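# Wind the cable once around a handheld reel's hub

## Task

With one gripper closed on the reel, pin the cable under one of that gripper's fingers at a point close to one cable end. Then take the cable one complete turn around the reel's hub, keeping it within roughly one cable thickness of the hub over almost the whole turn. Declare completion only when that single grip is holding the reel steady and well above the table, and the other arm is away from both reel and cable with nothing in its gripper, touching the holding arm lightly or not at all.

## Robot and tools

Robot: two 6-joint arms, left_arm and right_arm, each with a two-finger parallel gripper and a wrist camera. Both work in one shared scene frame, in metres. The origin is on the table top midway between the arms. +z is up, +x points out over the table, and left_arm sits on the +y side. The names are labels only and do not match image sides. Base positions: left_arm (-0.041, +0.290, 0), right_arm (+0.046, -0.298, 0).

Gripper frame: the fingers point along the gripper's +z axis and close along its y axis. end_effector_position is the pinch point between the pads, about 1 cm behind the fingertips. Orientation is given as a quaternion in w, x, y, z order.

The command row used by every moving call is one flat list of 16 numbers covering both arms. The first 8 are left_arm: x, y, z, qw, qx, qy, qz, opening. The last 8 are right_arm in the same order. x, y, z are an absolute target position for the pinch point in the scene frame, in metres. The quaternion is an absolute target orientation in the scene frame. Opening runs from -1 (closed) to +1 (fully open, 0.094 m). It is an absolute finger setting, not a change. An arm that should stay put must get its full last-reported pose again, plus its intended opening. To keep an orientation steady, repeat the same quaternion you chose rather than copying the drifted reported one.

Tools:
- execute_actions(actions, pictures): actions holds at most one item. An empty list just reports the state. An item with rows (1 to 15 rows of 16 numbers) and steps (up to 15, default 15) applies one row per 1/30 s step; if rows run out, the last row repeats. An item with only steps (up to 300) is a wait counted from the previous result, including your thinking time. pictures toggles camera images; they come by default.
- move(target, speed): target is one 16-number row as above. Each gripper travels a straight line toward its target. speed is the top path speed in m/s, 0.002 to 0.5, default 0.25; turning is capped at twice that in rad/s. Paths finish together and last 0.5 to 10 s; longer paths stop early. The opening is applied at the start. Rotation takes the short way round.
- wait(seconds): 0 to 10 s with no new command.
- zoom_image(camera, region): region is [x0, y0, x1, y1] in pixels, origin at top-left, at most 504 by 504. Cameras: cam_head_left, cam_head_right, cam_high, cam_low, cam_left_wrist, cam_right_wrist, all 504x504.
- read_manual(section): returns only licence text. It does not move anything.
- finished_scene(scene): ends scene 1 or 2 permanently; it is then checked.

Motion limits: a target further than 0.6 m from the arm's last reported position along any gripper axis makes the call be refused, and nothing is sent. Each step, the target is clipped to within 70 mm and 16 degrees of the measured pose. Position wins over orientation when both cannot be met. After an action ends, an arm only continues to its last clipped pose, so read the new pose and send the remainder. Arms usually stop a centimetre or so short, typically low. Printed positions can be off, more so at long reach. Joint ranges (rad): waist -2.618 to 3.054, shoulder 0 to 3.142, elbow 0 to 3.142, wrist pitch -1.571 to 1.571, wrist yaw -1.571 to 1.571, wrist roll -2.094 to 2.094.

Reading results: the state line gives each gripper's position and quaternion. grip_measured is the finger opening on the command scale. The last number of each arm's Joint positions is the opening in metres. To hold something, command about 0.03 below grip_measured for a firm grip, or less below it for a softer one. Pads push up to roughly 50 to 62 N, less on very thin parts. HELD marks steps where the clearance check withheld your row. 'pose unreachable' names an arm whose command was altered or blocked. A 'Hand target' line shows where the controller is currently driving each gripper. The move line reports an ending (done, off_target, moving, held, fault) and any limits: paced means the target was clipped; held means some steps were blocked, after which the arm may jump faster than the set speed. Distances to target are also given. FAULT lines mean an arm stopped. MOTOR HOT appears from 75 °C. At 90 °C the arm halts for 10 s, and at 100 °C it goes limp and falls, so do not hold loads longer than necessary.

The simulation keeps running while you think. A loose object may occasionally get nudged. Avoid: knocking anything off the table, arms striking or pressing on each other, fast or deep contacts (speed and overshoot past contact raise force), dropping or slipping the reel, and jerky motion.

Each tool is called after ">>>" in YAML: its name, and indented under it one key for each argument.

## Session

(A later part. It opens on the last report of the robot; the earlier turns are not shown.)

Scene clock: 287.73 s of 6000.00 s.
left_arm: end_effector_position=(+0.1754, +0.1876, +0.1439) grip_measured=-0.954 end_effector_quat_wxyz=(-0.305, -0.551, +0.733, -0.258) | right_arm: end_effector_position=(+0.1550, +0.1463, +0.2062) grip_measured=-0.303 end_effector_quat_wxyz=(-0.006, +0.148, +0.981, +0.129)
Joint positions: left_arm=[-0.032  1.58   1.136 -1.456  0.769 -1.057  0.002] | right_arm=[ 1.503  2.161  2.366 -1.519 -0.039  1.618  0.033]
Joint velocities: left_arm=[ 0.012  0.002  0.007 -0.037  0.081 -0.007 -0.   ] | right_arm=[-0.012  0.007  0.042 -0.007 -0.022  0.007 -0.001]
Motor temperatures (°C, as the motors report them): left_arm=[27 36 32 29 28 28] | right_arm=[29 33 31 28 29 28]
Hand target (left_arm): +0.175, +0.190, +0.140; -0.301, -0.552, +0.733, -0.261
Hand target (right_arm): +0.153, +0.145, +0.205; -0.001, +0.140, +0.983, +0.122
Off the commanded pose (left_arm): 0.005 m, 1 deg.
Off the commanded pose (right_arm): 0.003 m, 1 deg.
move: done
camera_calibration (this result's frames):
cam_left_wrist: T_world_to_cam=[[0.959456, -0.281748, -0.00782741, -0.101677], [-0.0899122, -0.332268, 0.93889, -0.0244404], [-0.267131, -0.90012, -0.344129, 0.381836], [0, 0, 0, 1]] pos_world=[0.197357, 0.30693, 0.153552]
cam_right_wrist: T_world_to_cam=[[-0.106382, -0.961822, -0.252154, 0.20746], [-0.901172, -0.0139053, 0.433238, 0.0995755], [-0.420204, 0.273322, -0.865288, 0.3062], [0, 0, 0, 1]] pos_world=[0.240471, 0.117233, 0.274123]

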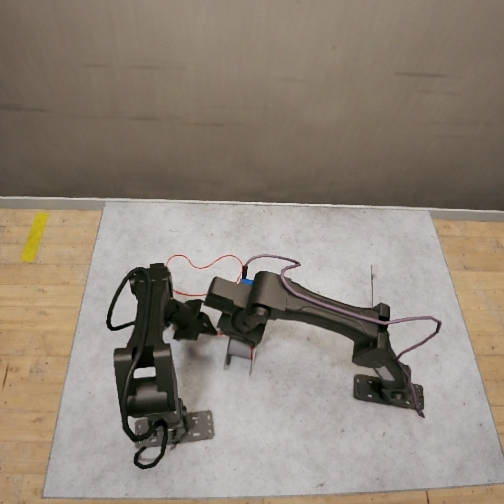

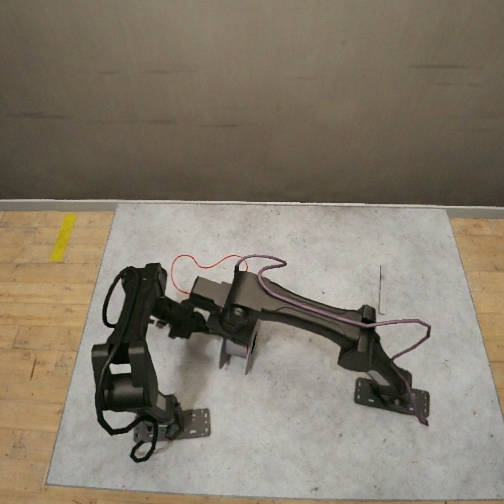

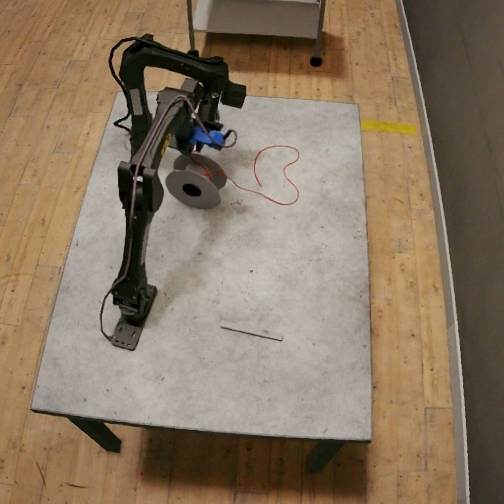

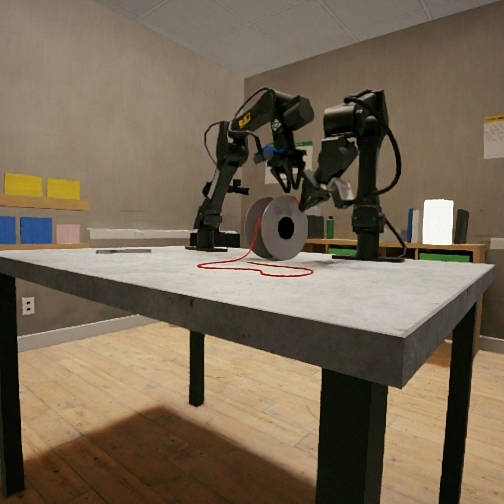

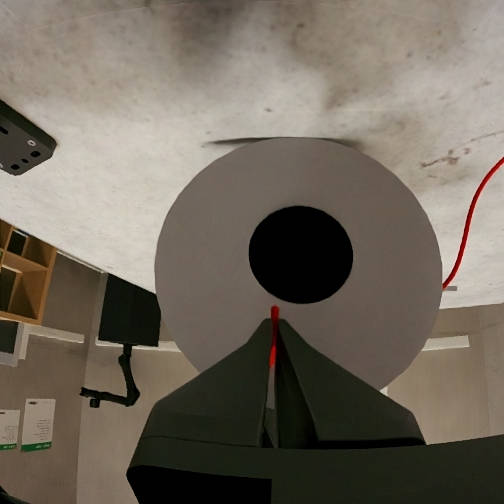

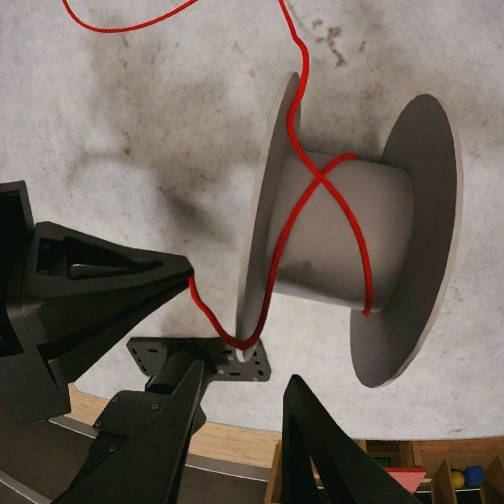

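>>> move:
  target: [0.175,0.19,0.14,-0.30,-0.55,0.73,-0.26,-0.98,0.125,0.16,0.18,0,0.14,0.98,0.12,-0.3]
  speed: 0.05

Scene clock: 293.33 s of 6000.00 s.
left_arm: end_effector_position=(+0.1755, +0.1876, +0.1438) grip_measured=-0.954 end_effector_quat_wxyz=(-0.305, -0.550, +0.733, -0.258) | right_arm: end_effector_position=(+0.1246, +0.1614, +0.1877) grip_measured=-0.303 end_effector_quat_wxyz=(-0.011, +0.139, +0.982, +0.130)
Joint positions: left_arm=[-0.032  1.58   1.136 -1.455  0.769 -1.057  0.002] | right_arm=[ 1.577  2.161  2.285 -1.436 -0.032  1.673  0.033]
Joint velocities: left_arm=[-0.002 -0.002 -0.002 -0.007 -0.022 -0.051  0.001] | right_arm=[-0.017 -0.017 -0.017 -0.051  0.051 -0.066 -0.   ]
Motor temperatures (°C, as the motors report them): left_arm=[27 35 32 29 28 28] | right_arm=[29 34 31 28 29 28]
Hand target (left_arm): +0.175, +0.190, +0.140; -0.301, -0.552, +0.733, -0.261
Hand target (right_arm): +0.125, +0.160, +0.180; -0.001, +0.140, +0.983, +0.120
Off the commanded pose (left_arm): 0.005 m, 1 deg.
Off the commanded pose (right_arm): 0.008 m, 2 deg.
move: done
camera_calibration (this result's frames):
cam_left_wrist: T_world_to_cam=[[0.959391, -0.281997, -0.0068408, -0.101894], [-0.0909672, -0.332256, 0.938792, -0.02418], [-0.26701, -0.900047, -0.344415, 0.381876], [0, 0, 0, 1]] pos_world=[0.197521, 0.306938, 0.153527]
cam_right_wrist: T_world_to_cam=[[-0.0896828, -0.96302, -0.254066, 0.21263], [-0.897713, -0.0323206, 0.439393, 0.0818313], [-0.431356, 0.267485, -0.861617, 0.274921], [0, 0, 0, 1]] pos_world=[0.211119, 0.133874, 0.254943]

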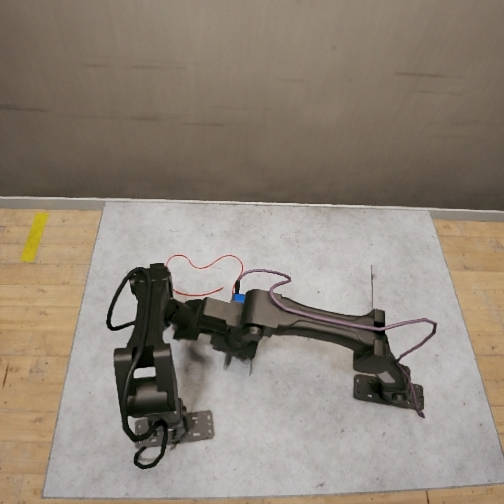

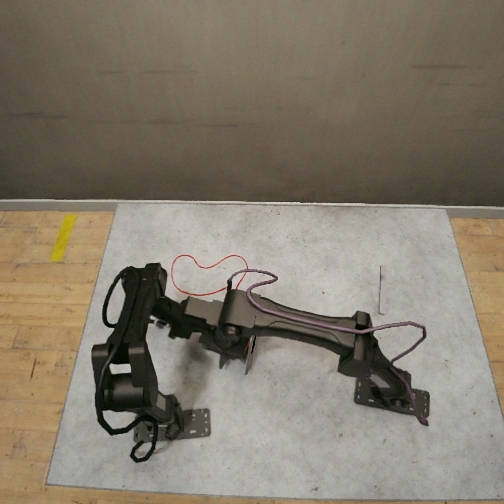

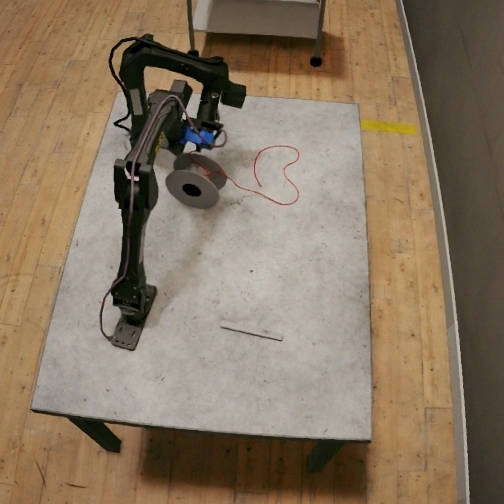

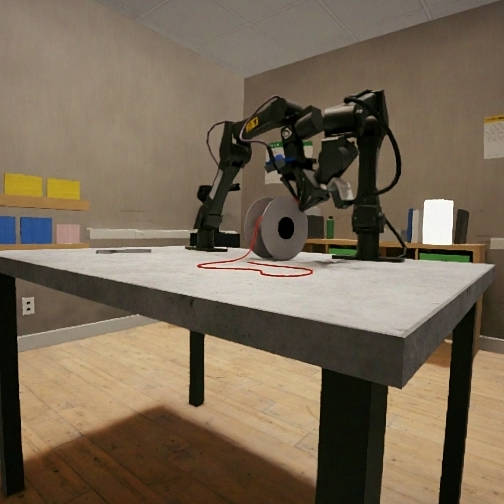

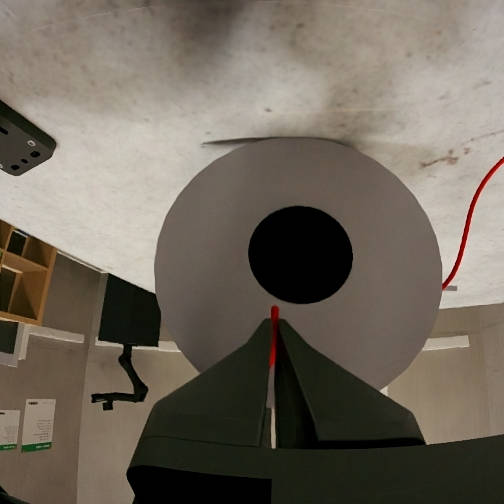

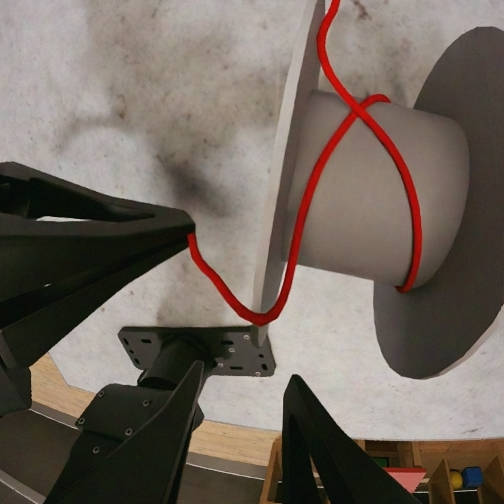

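>>> move:
  target: [0.175,0.19,0.14,-0.30,-0.55,0.73,-0.26,-0.98,0.128,0.156,0.15,0,0.14,0.98,0.12,-0.3]
  speed: 0.05

>>> zoom_image:
  camera: "cam_head_left"
  region: [130,250,330,450]

Scene clock: 306.50 s of 6000.00 s.
left_arm: end_effector_position=(+0.1755, +0.1876, +0.1438) grip_measured=-0.954 end_effector_quat_wxyz=(-0.305, -0.550, +0.733, -0.258) | right_arm: end_effector_position=(+0.1245, +0.1598, +0.1459) grip_measured=-0.303 end_effector_quat_wxyz=(-0.011, +0.140, +0.983, +0.116)
Joint positions: left_arm=[-0.032  1.58   1.136 -1.455  0.769 -1.057  0.002] | right_arm=[ 1.577  2.127  2.066 -1.278 -0.031  1.675  0.033]
Joint velocities: left_arm=[-0.002  0.007 -0.027 -0.037 -0.037 -0.007 -0.   ] | right_arm=[-0.007  0.007  0.002  0.007  0.007 -0.095  0.001]
Motor temperatures (°C, as the motors report them): left_arm=[27 35 32 29 28 28] | right_arm=[29 35 31 28 29 28]
Hand target (left_arm): +0.175, +0.190, +0.140; -0.301, -0.552, +0.733, -0.261
Hand target (right_arm): +0.128, +0.157, +0.150; -0.000, +0.140, +0.983, +0.120
Off the commanded pose (left_arm): 0.005 m, 1 deg.
Off the commanded pose (right_arm): 0.007 m, 1 deg.
After step 180, 5.90 s passed at rest.
move: done
camera_calibration (this result's frames):
cam_left_wrist: T_world_to_cam=[[0.959391, -0.281997, -0.0068408, -0.101894], [-0.0909672, -0.332256, 0.938792, -0.02418], [-0.26701, -0.900047, -0.344415, 0.381876], [0, 0, 0, 1]] pos_world=[0.197521, 0.306938, 0.153527]
cam_right_wrist: T_world_to_cam=[[-0.0924101, -0.969406, -0.227404, 0.197898], [-0.89587, -0.0187352, 0.443921, 0.0969902], [-0.4346, 0.244747, -0.86673, 0.244101], [0, 0, 0, 1]] pos_world=[0.211265, 0.133918, 0.213517]

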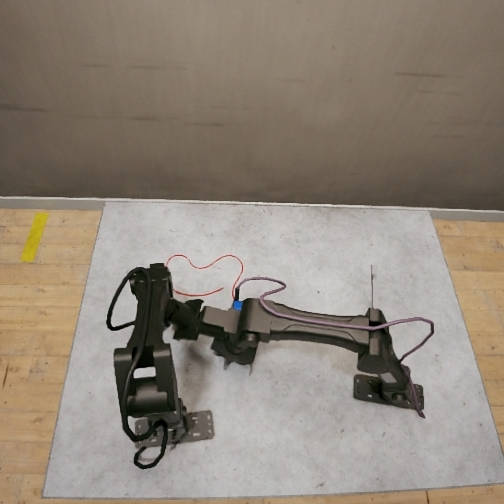

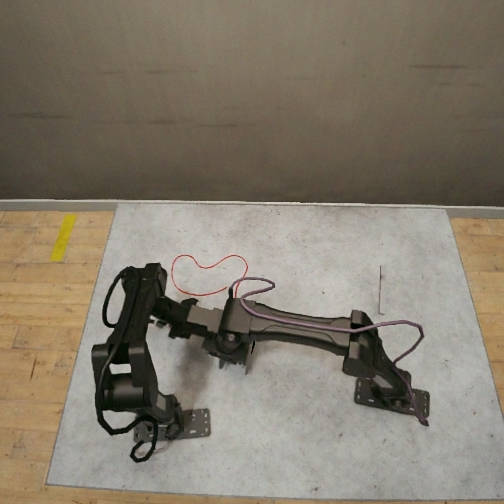

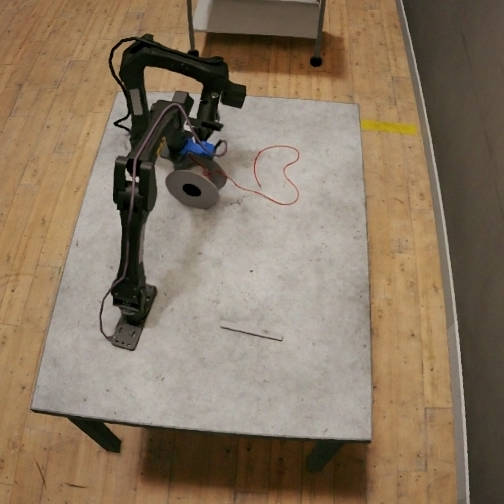

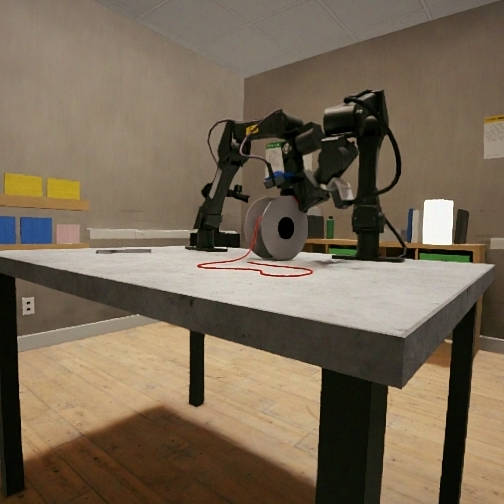

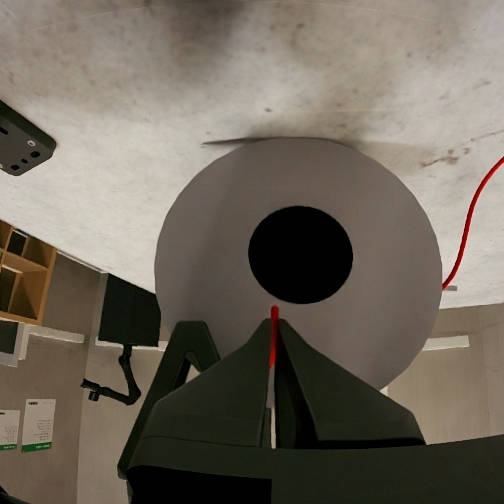

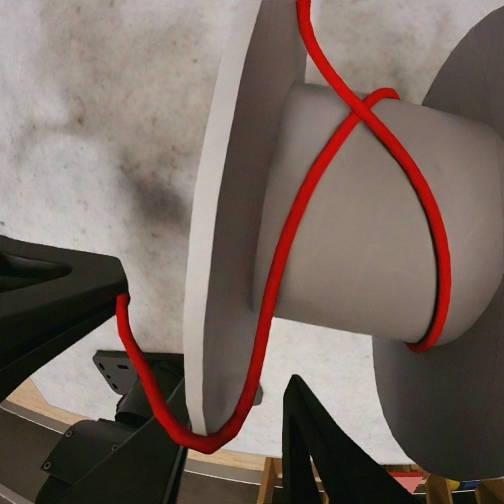

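Region (130, 250, 330, 450) of cam_head_left's 504x504 image, scaled by 2.520, with more detail than that image has.

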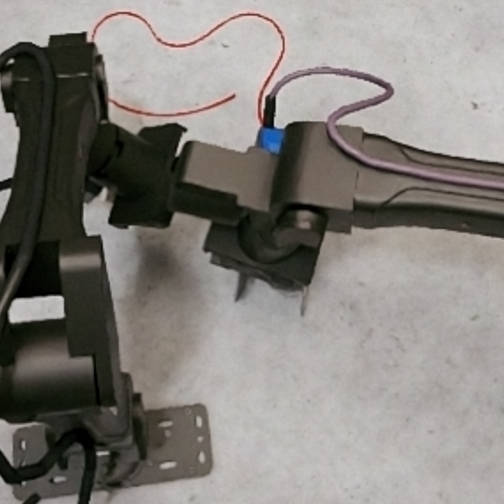

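>>> move:
  target: [0.175,0.195,0.14,-0.30,-0.55,0.73,-0.26,-0.98,0.143,0.16,0.15,0,0.14,0.98,0.12,-0.4]
  speed: 0.04

Scene clock: 311.27 s of 6000.00 s.
left_arm: end_effector_position=(+0.1774, +0.1916, +0.1438) grip_measured=-0.954 end_effector_quat_wxyz=(-0.299, -0.548, +0.735, -0.265) | right_arm: end_effector_position=(+0.1363, +0.1580, +0.1460) grip_measured=-0.397 end_effector_quat_wxyz=(-0.008, +0.140, +0.983, +0.117)
Joint positions: left_arm=[-0.014  1.58   1.136 -1.455  0.769 -1.033  0.002] | right_arm=[ 1.551  2.127  2.066 -1.276 -0.031  1.649  0.028]
Joint velocities: left_arm=[-0.007  0.002 -0.002 -0.022 -0.022 -0.066 -0.001] | right_arm=[-0.012 -0.007 -0.012 -0.037  0.081 -0.081 -0.   ]
Motor temperatures (°C, as the motors report them): left_arm=[27 35 32 29 28 28] | right_arm=[29 36 31 28 29 28]
Hand target (left_arm): +0.175, +0.195, +0.140; -0.301, -0.552, +0.733, -0.261
Hand target (right_arm): +0.143, +0.160, +0.150; +0.001, +0.140, +0.983, +0.121
Off the commanded pose (left_arm): 0.006 m, 1 deg.
Off the commanded pose (right_arm): 0.008 m, 1 deg.
move: done
camera_calibration (this result's frames):
cam_left_wrist: T_world_to_cam=[[0.960014, -0.279746, 0.0107263, -0.105617], [-0.106343, -0.328961, 0.938337, -0.0204989], [-0.258968, -0.901957, -0.345556, 0.385133], [0, 0, 0, 1]] pos_world=[0.198951, 0.311084, 0.153453]
cam_right_wrist: T_world_to_cam=[[-0.0916676, -0.969086, -0.229063, 0.197365], [-0.898624, -0.0186042, 0.438324, 0.108619], [-0.429035, 0.246022, -0.869139, 0.249113], [0, 0, 0, 1]] pos_world=[0.222578, 0.131997, 0.214113]

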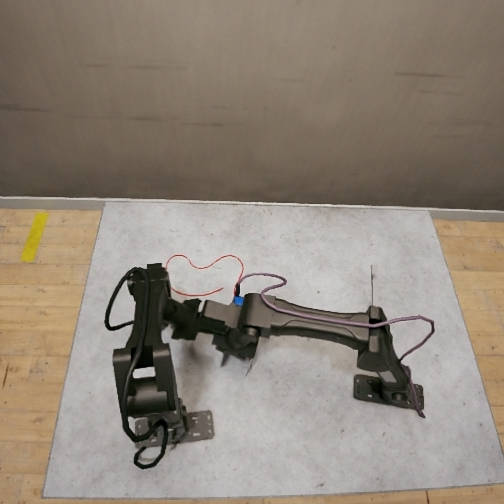

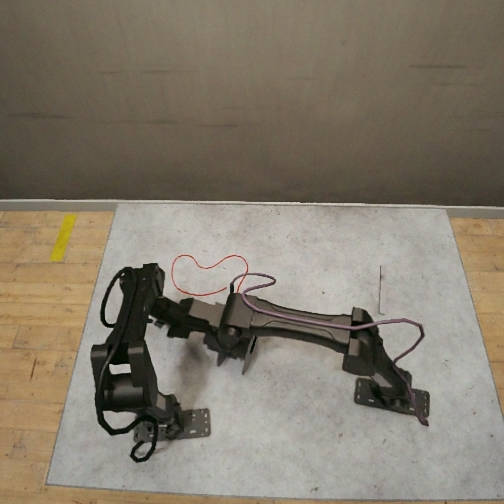

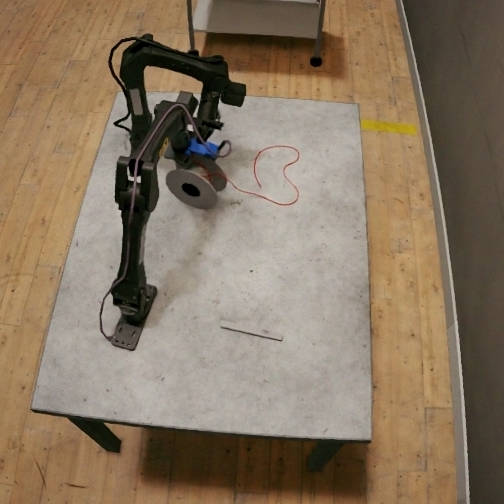

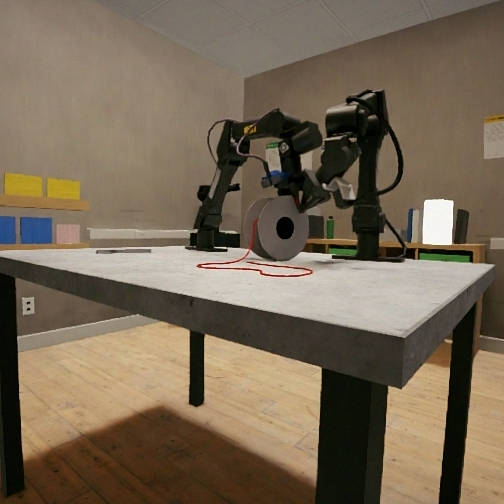

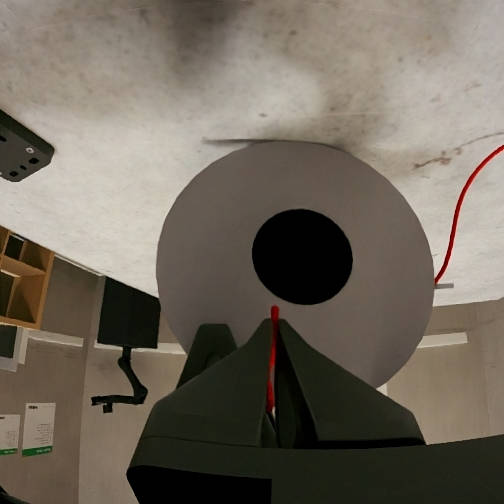

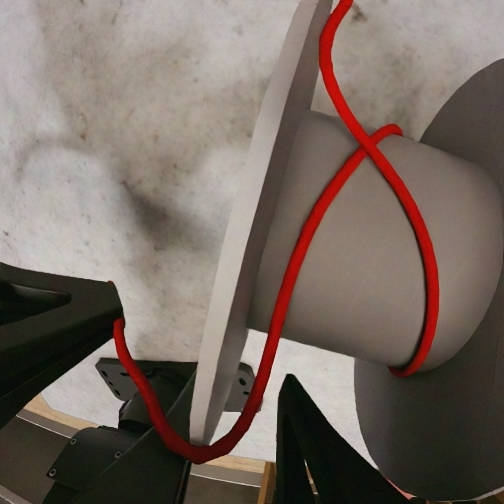

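Slightly lower, then close.

>>> move:
  target: [0.175,0.195,0.14,-0.30,-0.55,0.73,-0.26,-0.98,0.147,0.162,0.14,0,0.14,0.98,0.12,-0.5]
  speed: 0.04

>>> move:
  target: [0.175,0.195,0.14,-0.30,-0.55,0.73,-0.26,-0.98,0.147,0.162,0.14,0,0.14,0.98,0.12,-0.94]

Scene clock: 316.13 s of 6000.00 s.
left_arm: end_effector_position=(+0.1776, +0.1913, +0.1441) grip_measured=-0.954 end_effector_quat_wxyz=(-0.300, -0.548, +0.734, -0.266) | right_arm: end_effector_position=(+0.1398, +0.1619, +0.1471) grip_measured=-0.497 end_effector_quat_wxyz=(-0.006, +0.139, +0.982, +0.126)
Joint positions: left_arm=[-0.014  1.58   1.136 -1.455  0.771 -1.031  0.002] | right_arm=[ 1.546  2.127  2.066 -1.258 -0.031  1.642  0.024]
Joint velocities: left_arm=[-0.007  0.017 -0.007  0.007 -0.081  0.037  0.001] | right_arm=[-0.007  0.002 -0.002 -0.022 -0.051  0.051  0.   ]
Motor temperatures (°C, as the motors report them): left_arm=[27 35 32 29 28 28] | right_arm=[29 36 31 28 29 28]
Hand target (left_arm): +0.175, +0.195, +0.140; -0.301, -0.552, +0.733, -0.261
Hand target (right_arm): +0.147, +0.162, +0.140; +0.000, +0.140, +0.983, +0.120
Off the commanded pose (left_arm): 0.006 m, 1 deg.
Off the commanded pose (right_arm): 0.010 m, 1 deg.
move: done
camera_calibration (this result's frames):
cam_left_wrist: T_world_to_cam=[[0.959948, -0.279883, 0.012826, -0.106116], [-0.107704, -0.326372, 0.939085, -0.0212468], [-0.258648, -0.902855, -0.343445, 0.384794], [0, 0, 0, 1]] pos_world=[0.199104, 0.310779, 0.153469]
cam_right_wrist: T_world_to_cam=[[-0.0886709, -0.964923, -0.247106, 0.203273], [-0.901093, -0.0280097, 0.432721, 0.114101], [-0.424464, 0.261035, -0.867001, 0.247268], [0, 0, 0, 1]] pos_world=[0.225797, 0.134793, 0.215238]

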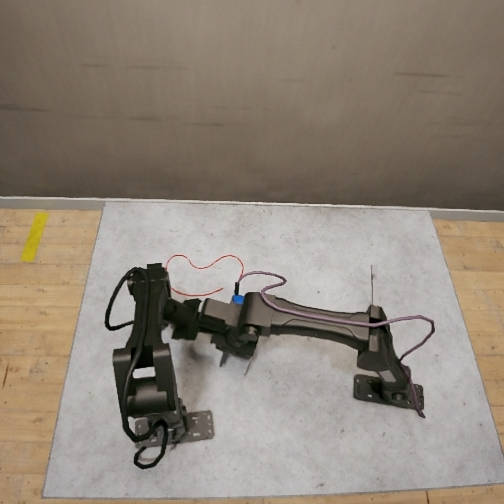

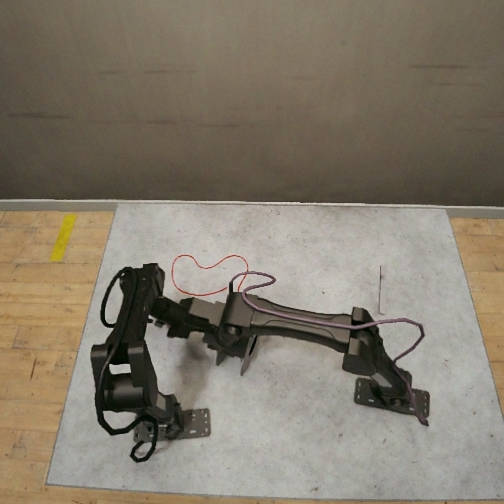

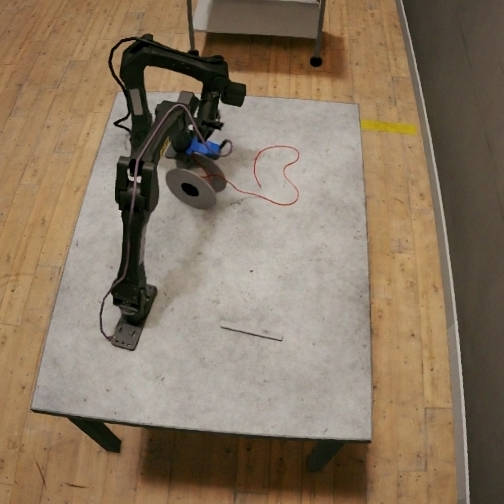

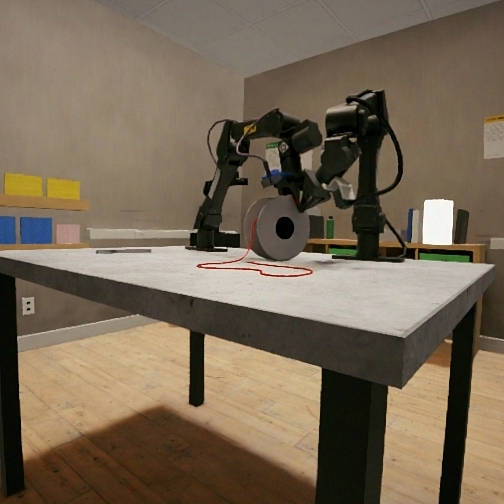

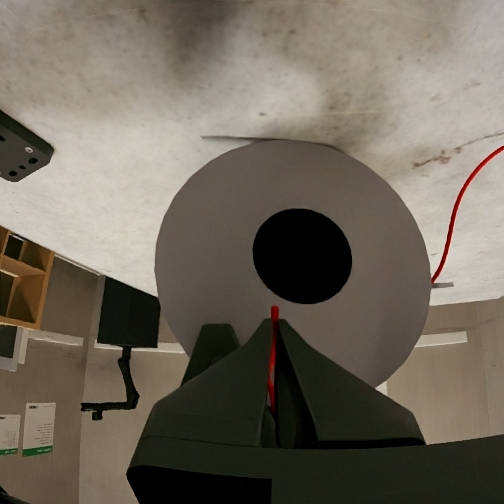

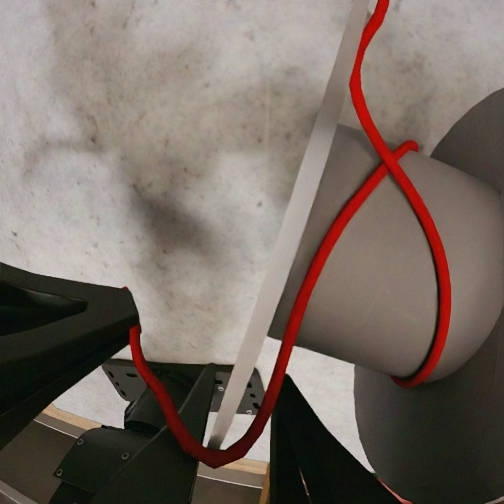

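Scene clock: 316.83 s of 6000.00 s.
left_arm: end_effector_position=(+0.1766, +0.1893, +0.1465) grip_measured=-0.954 end_effector_quat_wxyz=(-0.306, -0.548, +0.730, -0.270) | right_arm: end_effector_position=(+0.1356, +0.1544, +0.1513) grip_measured=-0.923 end_effector_quat_wxyz=(-0.014, +0.142, +0.983, +0.117)
Joint positions: left_arm=[-0.014  1.58   1.136 -1.464  0.786 -1.031  0.002] | right_arm=[ 1.546  2.113  2.066 -1.29  -0.044  1.648  0.004]
Joint velocities: left_arm=[-0.017  0.007 -0.022 -0.022 -0.007  0.007  0.   ] | right_arm=[-0.012 -0.007 -0.007 -0.007  0.037 -0.022 -0.001]
Motor temperatures (°C, as the motors report them): left_arm=[27 35 32 29 28 28] | right_arm=[29 36 31 28 29 28]
Hand target (left_arm): +0.175, +0.195, +0.140; -0.301, -0.552, +0.733, -0.261
Hand target (right_arm): +0.147, +0.161, +0.140; -0.000, +0.141, +0.983, +0.120
Off the commanded pose (left_arm): 0.009 m, 1 deg.
Off the commanded pose (right_arm): 0.018 m, 2 deg.
move: off_target (right_arm)
camera_calibration (this result's frames):
cam_left_wrist: T_world_to_cam=[[0.961385, -0.275043, 0.00947398, -0.106485], [-0.0987639, -0.312678, 0.944711, -0.029232], [-0.256874, -0.909167, -0.327768, 0.382137], [0, 0, 0, 1]] pos_world=[0.197647, 0.308998, 0.153877]
cam_right_wrist: T_world_to_cam=[[-0.0956354, -0.968356, -0.230522, 0.195646], [-0.893126, -0.0187796, 0.449415, 0.103178], [-0.439523, 0.248865, -0.863068, 0.254461], [0, 0, 0, 1]] pos_world=[0.222703, 0.128066, 0.218348]

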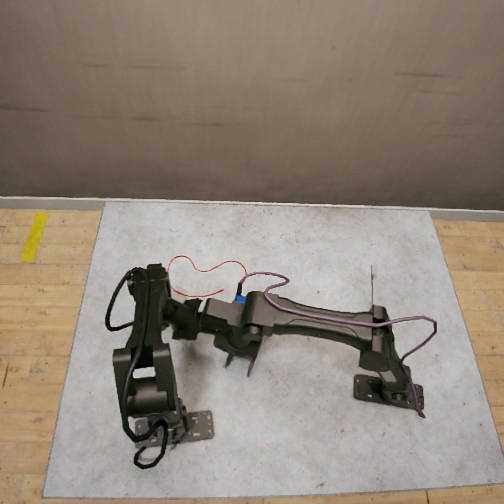

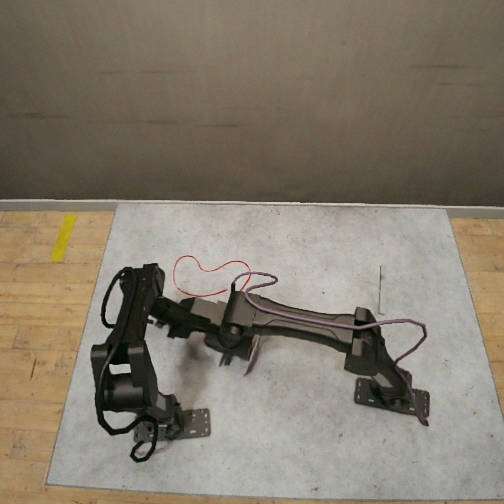

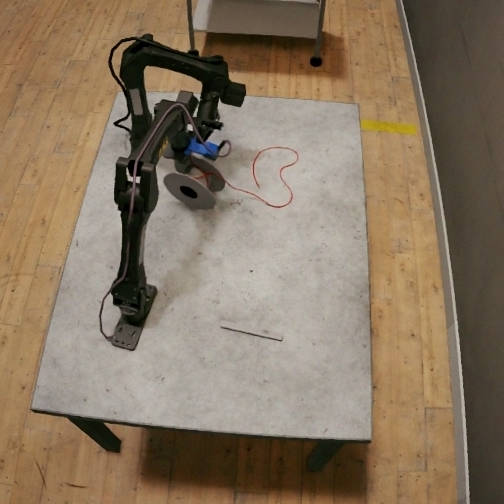

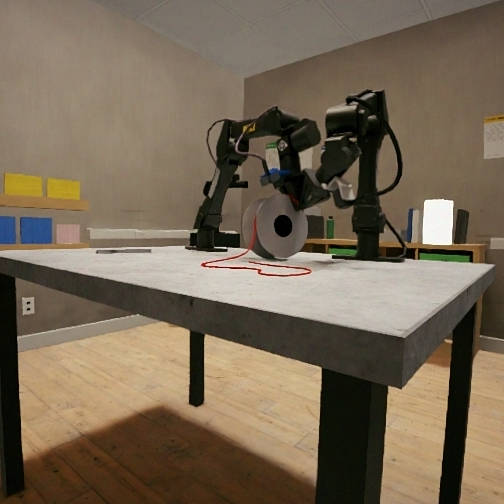

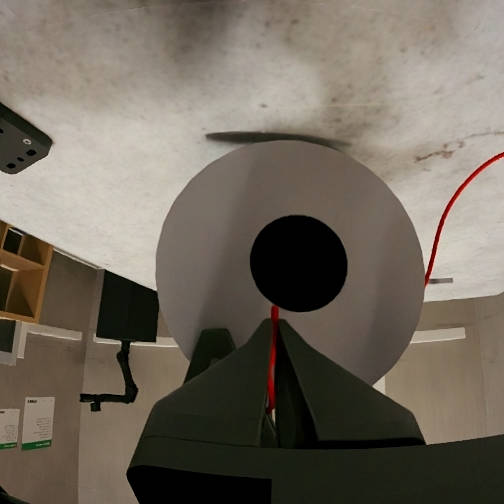

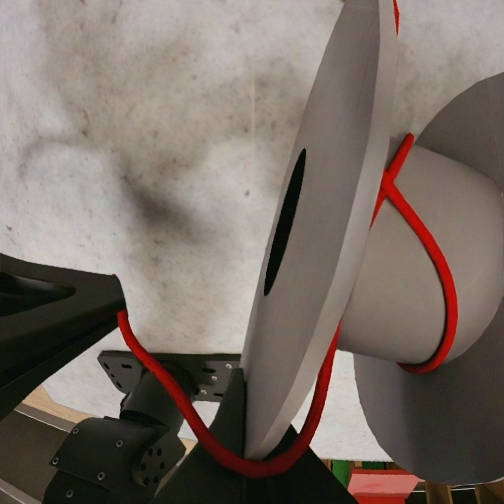

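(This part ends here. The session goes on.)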